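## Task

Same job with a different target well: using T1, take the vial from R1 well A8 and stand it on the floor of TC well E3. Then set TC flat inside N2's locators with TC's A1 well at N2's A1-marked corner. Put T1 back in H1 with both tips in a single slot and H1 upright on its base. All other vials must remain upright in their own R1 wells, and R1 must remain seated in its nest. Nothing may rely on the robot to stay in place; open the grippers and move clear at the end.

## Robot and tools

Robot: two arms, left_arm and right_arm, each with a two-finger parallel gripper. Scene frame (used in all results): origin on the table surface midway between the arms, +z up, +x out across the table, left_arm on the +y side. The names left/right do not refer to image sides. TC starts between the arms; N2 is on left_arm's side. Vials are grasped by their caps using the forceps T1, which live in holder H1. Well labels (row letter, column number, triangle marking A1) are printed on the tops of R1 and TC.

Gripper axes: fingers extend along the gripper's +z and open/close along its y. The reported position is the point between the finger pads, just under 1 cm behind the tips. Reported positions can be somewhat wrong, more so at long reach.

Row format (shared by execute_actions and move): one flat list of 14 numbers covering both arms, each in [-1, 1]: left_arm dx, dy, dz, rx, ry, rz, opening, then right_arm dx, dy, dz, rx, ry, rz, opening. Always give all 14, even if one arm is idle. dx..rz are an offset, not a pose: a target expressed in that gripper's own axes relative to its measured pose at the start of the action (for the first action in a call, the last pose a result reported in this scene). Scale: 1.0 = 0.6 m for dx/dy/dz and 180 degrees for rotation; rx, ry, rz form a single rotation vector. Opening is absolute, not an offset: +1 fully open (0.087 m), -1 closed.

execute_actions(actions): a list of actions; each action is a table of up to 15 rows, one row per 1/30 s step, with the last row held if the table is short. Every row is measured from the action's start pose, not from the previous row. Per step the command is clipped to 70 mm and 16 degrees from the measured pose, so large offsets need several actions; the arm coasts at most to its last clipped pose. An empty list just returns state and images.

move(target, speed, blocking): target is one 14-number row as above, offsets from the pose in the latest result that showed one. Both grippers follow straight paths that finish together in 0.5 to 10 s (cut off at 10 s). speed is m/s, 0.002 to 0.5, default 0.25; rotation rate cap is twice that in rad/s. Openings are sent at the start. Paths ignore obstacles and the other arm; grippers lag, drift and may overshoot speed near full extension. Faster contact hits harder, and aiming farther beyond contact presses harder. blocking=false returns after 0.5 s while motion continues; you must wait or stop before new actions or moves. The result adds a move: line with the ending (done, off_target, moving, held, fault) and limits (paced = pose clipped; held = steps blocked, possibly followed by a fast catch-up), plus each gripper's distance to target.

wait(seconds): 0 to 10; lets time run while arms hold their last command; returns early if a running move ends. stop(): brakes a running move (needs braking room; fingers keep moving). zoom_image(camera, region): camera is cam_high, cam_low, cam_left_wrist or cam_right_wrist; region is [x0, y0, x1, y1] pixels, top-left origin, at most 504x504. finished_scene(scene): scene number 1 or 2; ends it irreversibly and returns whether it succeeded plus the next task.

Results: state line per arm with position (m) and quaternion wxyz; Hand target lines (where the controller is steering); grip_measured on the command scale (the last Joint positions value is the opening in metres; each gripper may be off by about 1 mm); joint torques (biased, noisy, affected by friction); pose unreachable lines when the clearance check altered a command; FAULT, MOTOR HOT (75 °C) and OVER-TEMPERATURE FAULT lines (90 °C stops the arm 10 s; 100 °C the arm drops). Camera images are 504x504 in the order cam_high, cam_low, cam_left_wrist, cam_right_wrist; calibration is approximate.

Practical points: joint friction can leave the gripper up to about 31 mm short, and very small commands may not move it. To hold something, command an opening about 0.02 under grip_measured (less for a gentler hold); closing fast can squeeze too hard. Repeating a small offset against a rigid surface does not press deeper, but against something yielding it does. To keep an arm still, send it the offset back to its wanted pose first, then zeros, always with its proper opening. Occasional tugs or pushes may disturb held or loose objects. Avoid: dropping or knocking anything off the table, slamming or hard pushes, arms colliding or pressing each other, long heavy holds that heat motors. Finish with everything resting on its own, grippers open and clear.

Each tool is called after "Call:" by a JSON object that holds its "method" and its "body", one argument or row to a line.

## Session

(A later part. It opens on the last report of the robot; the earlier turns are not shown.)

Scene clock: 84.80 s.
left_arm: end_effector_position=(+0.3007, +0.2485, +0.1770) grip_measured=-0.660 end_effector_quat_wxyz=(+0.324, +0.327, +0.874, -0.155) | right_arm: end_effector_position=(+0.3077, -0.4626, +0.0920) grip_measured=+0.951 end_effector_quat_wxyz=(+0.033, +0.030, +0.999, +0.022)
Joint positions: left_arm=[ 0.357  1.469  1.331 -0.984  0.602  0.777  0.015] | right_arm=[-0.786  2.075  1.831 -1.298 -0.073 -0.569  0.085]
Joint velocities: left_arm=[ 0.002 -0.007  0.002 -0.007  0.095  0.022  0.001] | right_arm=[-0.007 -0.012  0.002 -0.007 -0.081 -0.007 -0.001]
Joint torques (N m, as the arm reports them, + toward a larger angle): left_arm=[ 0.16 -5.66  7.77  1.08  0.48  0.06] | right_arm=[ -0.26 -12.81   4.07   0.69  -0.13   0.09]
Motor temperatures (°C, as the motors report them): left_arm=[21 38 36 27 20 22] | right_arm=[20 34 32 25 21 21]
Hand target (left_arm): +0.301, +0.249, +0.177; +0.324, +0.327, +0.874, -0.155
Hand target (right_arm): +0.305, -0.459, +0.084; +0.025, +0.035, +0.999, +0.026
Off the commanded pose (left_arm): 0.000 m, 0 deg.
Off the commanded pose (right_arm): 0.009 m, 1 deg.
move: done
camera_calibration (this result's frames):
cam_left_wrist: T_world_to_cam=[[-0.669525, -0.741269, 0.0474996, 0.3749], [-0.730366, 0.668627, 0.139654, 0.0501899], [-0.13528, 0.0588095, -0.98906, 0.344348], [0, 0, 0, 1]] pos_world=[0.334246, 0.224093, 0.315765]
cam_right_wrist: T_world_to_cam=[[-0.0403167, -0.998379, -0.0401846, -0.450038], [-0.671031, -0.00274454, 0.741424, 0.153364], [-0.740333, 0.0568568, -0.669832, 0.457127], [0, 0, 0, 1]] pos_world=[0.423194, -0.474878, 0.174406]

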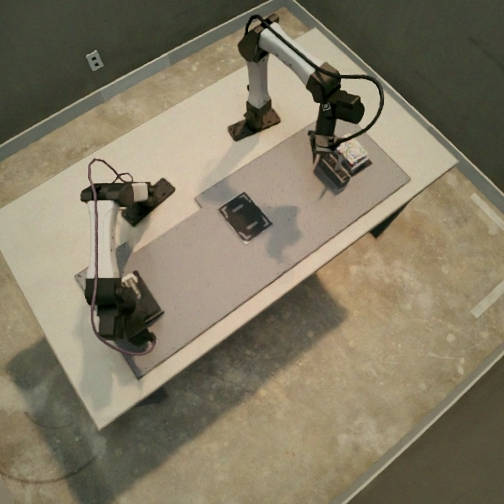

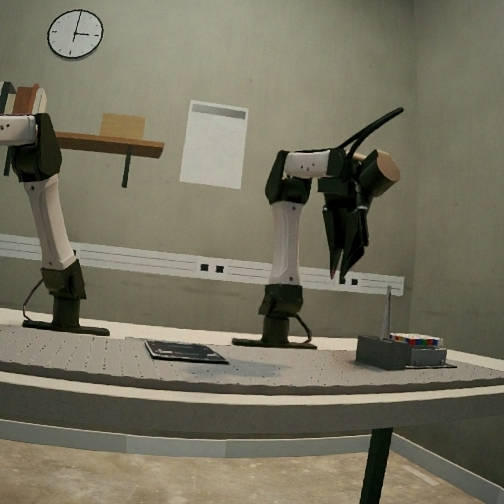

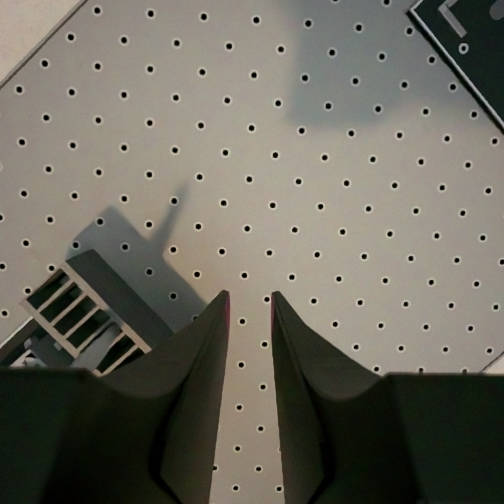

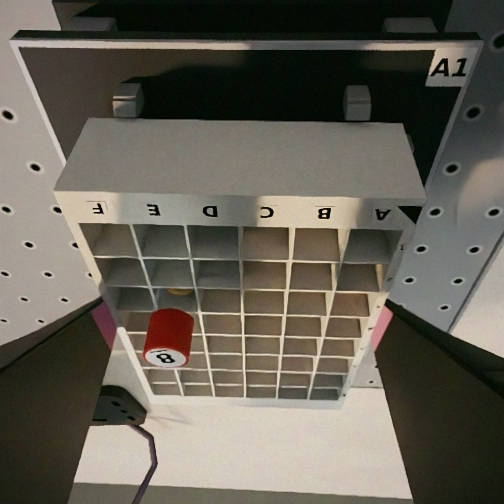

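Call:
{"method": "move", "body": {
  "target": [0,0,0,0,0,0,-0.66,0.006,0.006,0.018,0,0.008,0.003,0.85],
  "speed": 0.01
}}

Call:
{"method": "move", "body": {
  "target": [0,0,0,0,0,0,-0.66,0,0,0,0,0,0,1]
}}

Call:
{"method": "move", "body": {
  "target": [0,0,0,0,0,0,-0.66,-0.05,0,-0.13,0,0,0,1],
  "speed": 0.05
}}

Scene clock: 87.47 s.
left_arm: end_effector_position=(+0.3007, +0.2485, +0.1770) grip_measured=-0.660 end_effector_quat_wxyz=(+0.324, +0.327, +0.874, -0.155) | right_arm: end_effector_position=(+0.3086, -0.4625, +0.0896) grip_measured=+0.951 end_effector_quat_wxyz=(+0.033, +0.027, +0.999, +0.020)
Joint positions: left_arm=[ 0.357  1.469  1.331 -0.984  0.602  0.777  0.015] | right_arm=[-0.782  2.075  1.822 -1.286 -0.07  -0.572  0.085]
Joint velocities: left_arm=[ 0.002  0.002 -0.012 -0.007  0.007 -0.037  0.   ] | right_arm=[-0.007 -0.002 -0.002 -0.051 -0.051 -0.007  0.001]
Joint torques (N m, as the arm reports them, + toward a larger angle): left_arm=[ 0.11 -5.66  7.8   1.11  0.5   0.06] | right_arm=[ -0.06 -12.36   4.41   0.61  -0.02   0.11]
Motor temperatures (°C, as the motors report them): left_arm=[21 38 36 27 20 22] | right_arm=[20 35 32 25 21 21]
Hand target (left_arm): +0.301, +0.249, +0.177; +0.324, +0.327, +0.874, -0.155
Hand target (right_arm): +0.305, -0.458, +0.081; +0.020, +0.035, +0.999, +0.023
Off the commanded pose (left_arm): 0.000 m, 0 deg.
Off the commanded pose (right_arm): 0.010 m, 2 deg.
move: done
camera_calibration (this result's frames):
cam_left_wrist: T_world_to_cam=[[-0.669525, -0.741269, 0.0474996, 0.3749], [-0.730366, 0.668627, 0.139654, 0.0501899], [-0.13528, 0.0588095, -0.98906, 0.344348], [0, 0, 0, 1]] pos_world=[0.334246, 0.224093, 0.315765]
cam_right_wrist: T_world_to_cam=[[-0.0339353, -0.998769, -0.0361807, -0.452484], [-0.671141, -0.00405104, 0.741318, 0.155221], [-0.740552, 0.0494393, -0.670178, 0.452821], [0, 0, 0, 1]] pos_world=[0.424158, -0.473685, 0.17203]

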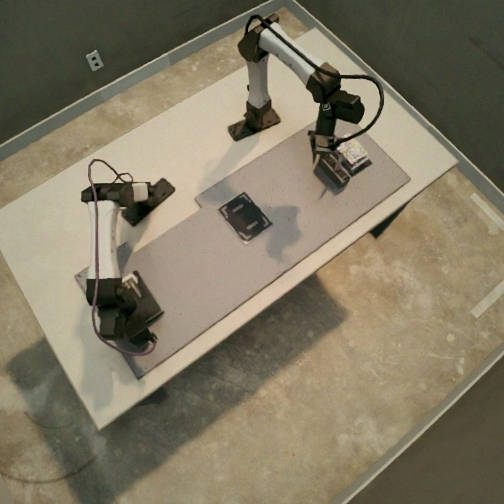

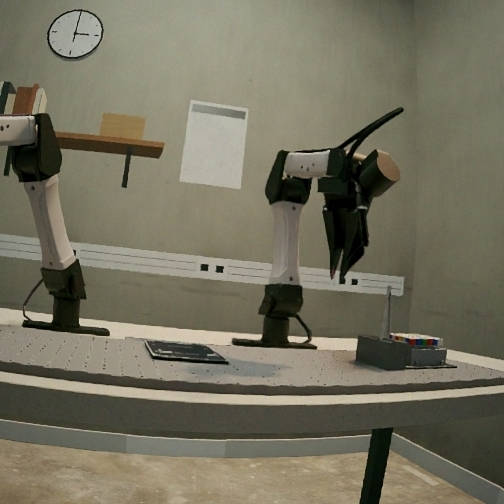

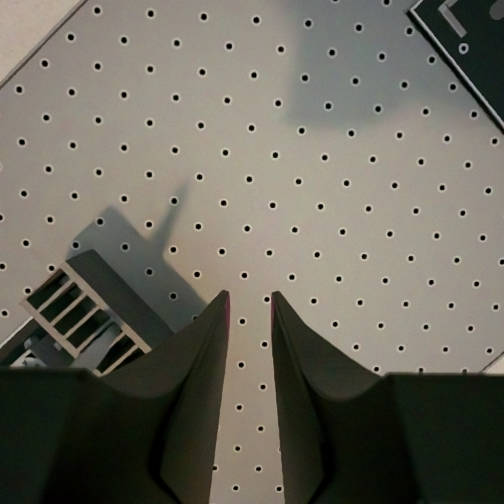

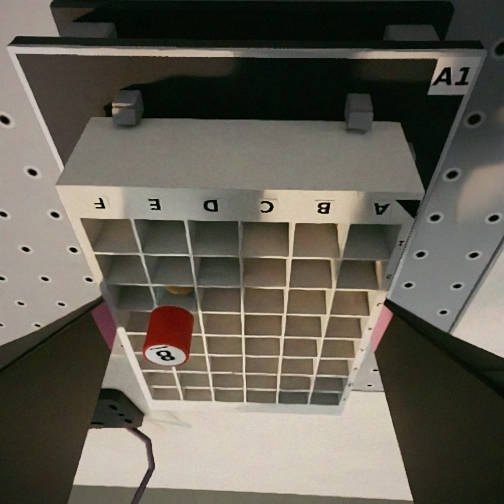

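Scene clock: 87.97 s.
left_arm: end_effector_position=(+0.3007, +0.2485, +0.1770) grip_measured=-0.660 end_effector_quat_wxyz=(+0.324, +0.327, +0.874, -0.155) | right_arm: end_effector_position=(+0.3086, -0.4625, +0.0896) grip_measured=+1.000 end_effector_quat_wxyz=(+0.033, +0.027, +0.999, +0.020)
Joint positions: left_arm=[ 0.357  1.469  1.331 -0.984  0.602  0.777  0.015] | right_arm=[-0.782  2.075  1.822 -1.286 -0.07  -0.572  0.087]
Joint velocities: left_arm=[-0.022  0.002 -0.022  0.022 -0.11   0.051  0.   ] | right_arm=[ 0.007 -0.012 -0.012  0.022 -0.022  0.037  0.   ]
Joint torques (N m, as the arm reports them, + toward a larger angle): left_arm=[ 0.02 -5.67  7.86  1.1   0.5   0.03] | right_arm=[ -0.65 -12.83   6.91   0.53  -0.14  -0.05]
Motor temperatures (°C, as the motors report them): left_arm=[21 38 36 27 20 22] | right_arm=[20 35 32 25 21 21]
Hand target (left_arm): +0.301, +0.249, +0.177; +0.324, +0.327, +0.874, -0.155
Hand target (right_arm): +0.309, -0.462, +0.090; +0.033, +0.027, +0.999, +0.020
Off the commanded pose (left_arm): 0.000 m, 0 deg.
Off the commanded pose (right_arm): 0.000 m, 0 deg.
move: done
camera_calibration (this result's frames):
cam_left_wrist: T_world_to_cam=[[-0.669525, -0.741269, 0.0474996, 0.3749], [-0.730366, 0.668627, 0.139654, 0.0501899], [-0.13528, 0.0588095, -0.98906, 0.344348], [0, 0, 0, 1]] pos_world=[0.334246, 0.224093, 0.315765]
cam_right_wrist: T_world_to_cam=[[-0.0339353, -0.998769, -0.0361807, -0.452484], [-0.671141, -0.00405104, 0.741318, 0.155221], [-0.740552, 0.0494393, -0.670178, 0.452821], [0, 0, 0, 1]] pos_world=[0.424158, -0.473685, 0.17203]

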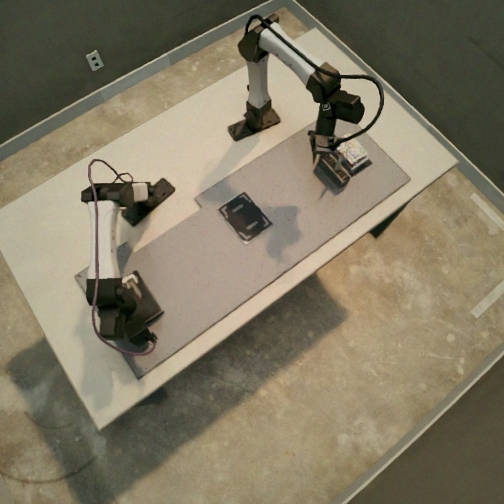

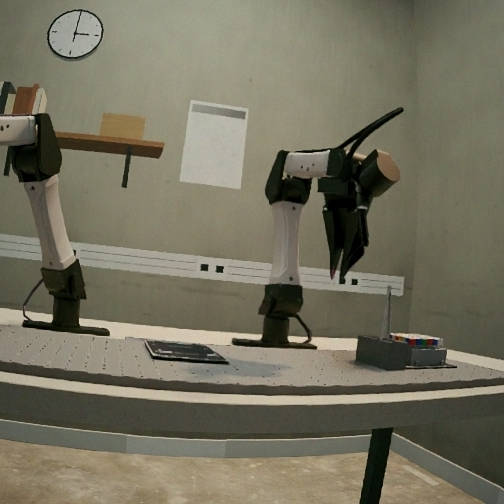

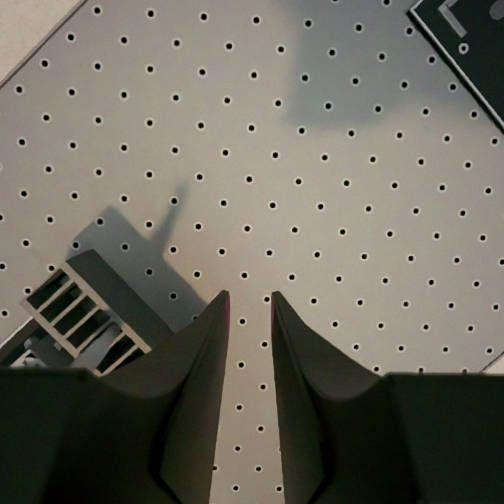

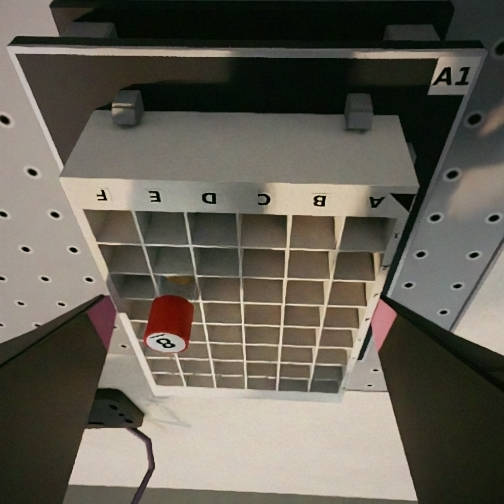

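Scene clock: 89.90 s.
left_arm: end_effector_position=(+0.3007, +0.2485, +0.1770) grip_measured=-0.660 end_effector_quat_wxyz=(+0.324, +0.327, +0.874, -0.155) | right_arm: end_effector_position=(+0.3340, -0.4697, +0.1654) grip_measured=+1.000 end_effector_quat_wxyz=(+0.070, +0.025, +0.997, -0.004)
Joint positions: left_arm=[ 0.357  1.469  1.331 -0.984  0.602  0.777  0.015] | right_arm=[-0.761  2.15   2.249 -1.549 -0.07  -0.552  0.087]
Joint velocities: left_arm=[ 0.002 -0.027 -0.007  0.007 -0.022 -0.095 -0.001] | right_arm=[ 0.007  0.002 -0.002  0.022 -0.007 -0.022  0.   ]
Joint torques (N m, as the arm reports them, + toward a larger angle): left_arm=[ 0.14 -5.64  7.75  1.1   0.48  0.03] | right_arm=[  0.01 -13.15   8.09   0.5   -0.1    0.03]
Motor temperatures (°C, as the motors report them): left_arm=[21 38 36 27 20 22] | right_arm=[20 35 32 25 21 21]
Hand target (left_arm): +0.301, +0.249, +0.177; +0.324, +0.327, +0.874, -0.155
Hand target (right_arm): +0.334, -0.467, +0.169; +0.067, +0.026, +0.997, -0.004
Off the commanded pose (left_arm): 0.000 m, 0 deg.
Off the commanded pose (right_arm): 0.005 m, 5 deg.
joint sent to its limit (right arm) — the command would take joint 4 (wrist pitch) past its lower limit, so that joint was sent only as far as its limit.
move: off_target (right_arm)
camera_calibration (this result's frames):
cam_left_wrist: T_world_to_cam=[[-0.669525, -0.741269, 0.0474996, 0.3749], [-0.730366, 0.668627, 0.139654, 0.0501899], [-0.13528, 0.0588095, -0.98906, 0.344348], [0, 0, 0, 1]] pos_world=[0.334246, 0.224093, 0.315765]
cam_right_wrist: T_world_to_cam=[[-0.0321734, -0.99942, 0.0111824, -0.464849], [-0.723318, 0.0310034, 0.689819, 0.158489], [-0.689765, 0.0141053, -0.723896, 0.498106], [0, 0, 0, 1]] pos_world=[0.443258, -0.476518, 0.256446]

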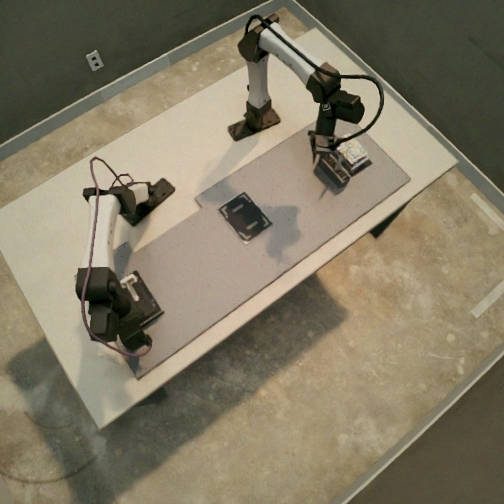

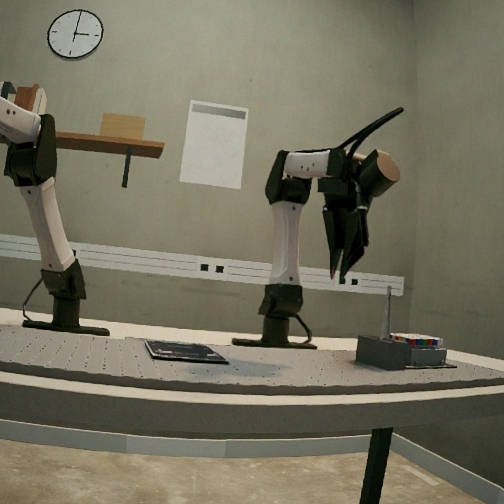

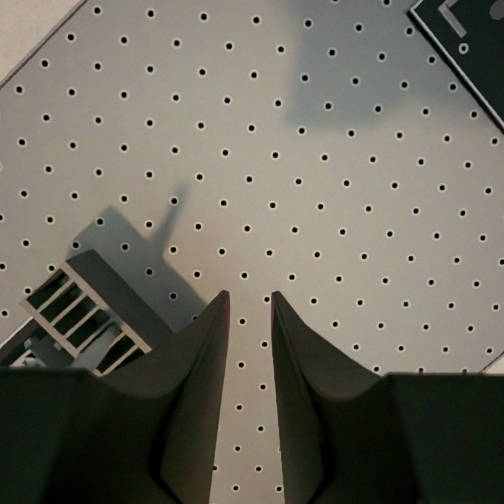

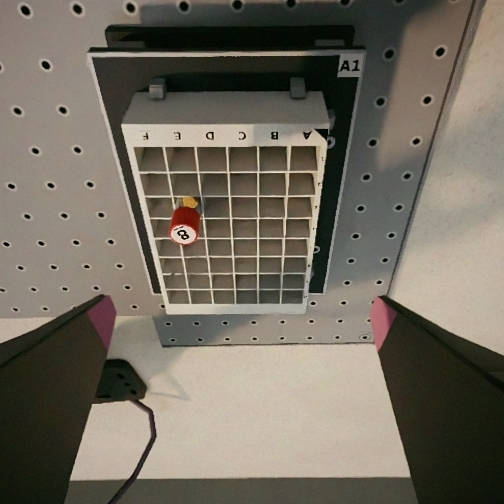

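It dropped into place like scene 1.

Call:
{"method": "finished_scene", "body": {
  "scene": 2
}}

The scene is finished: the task was done.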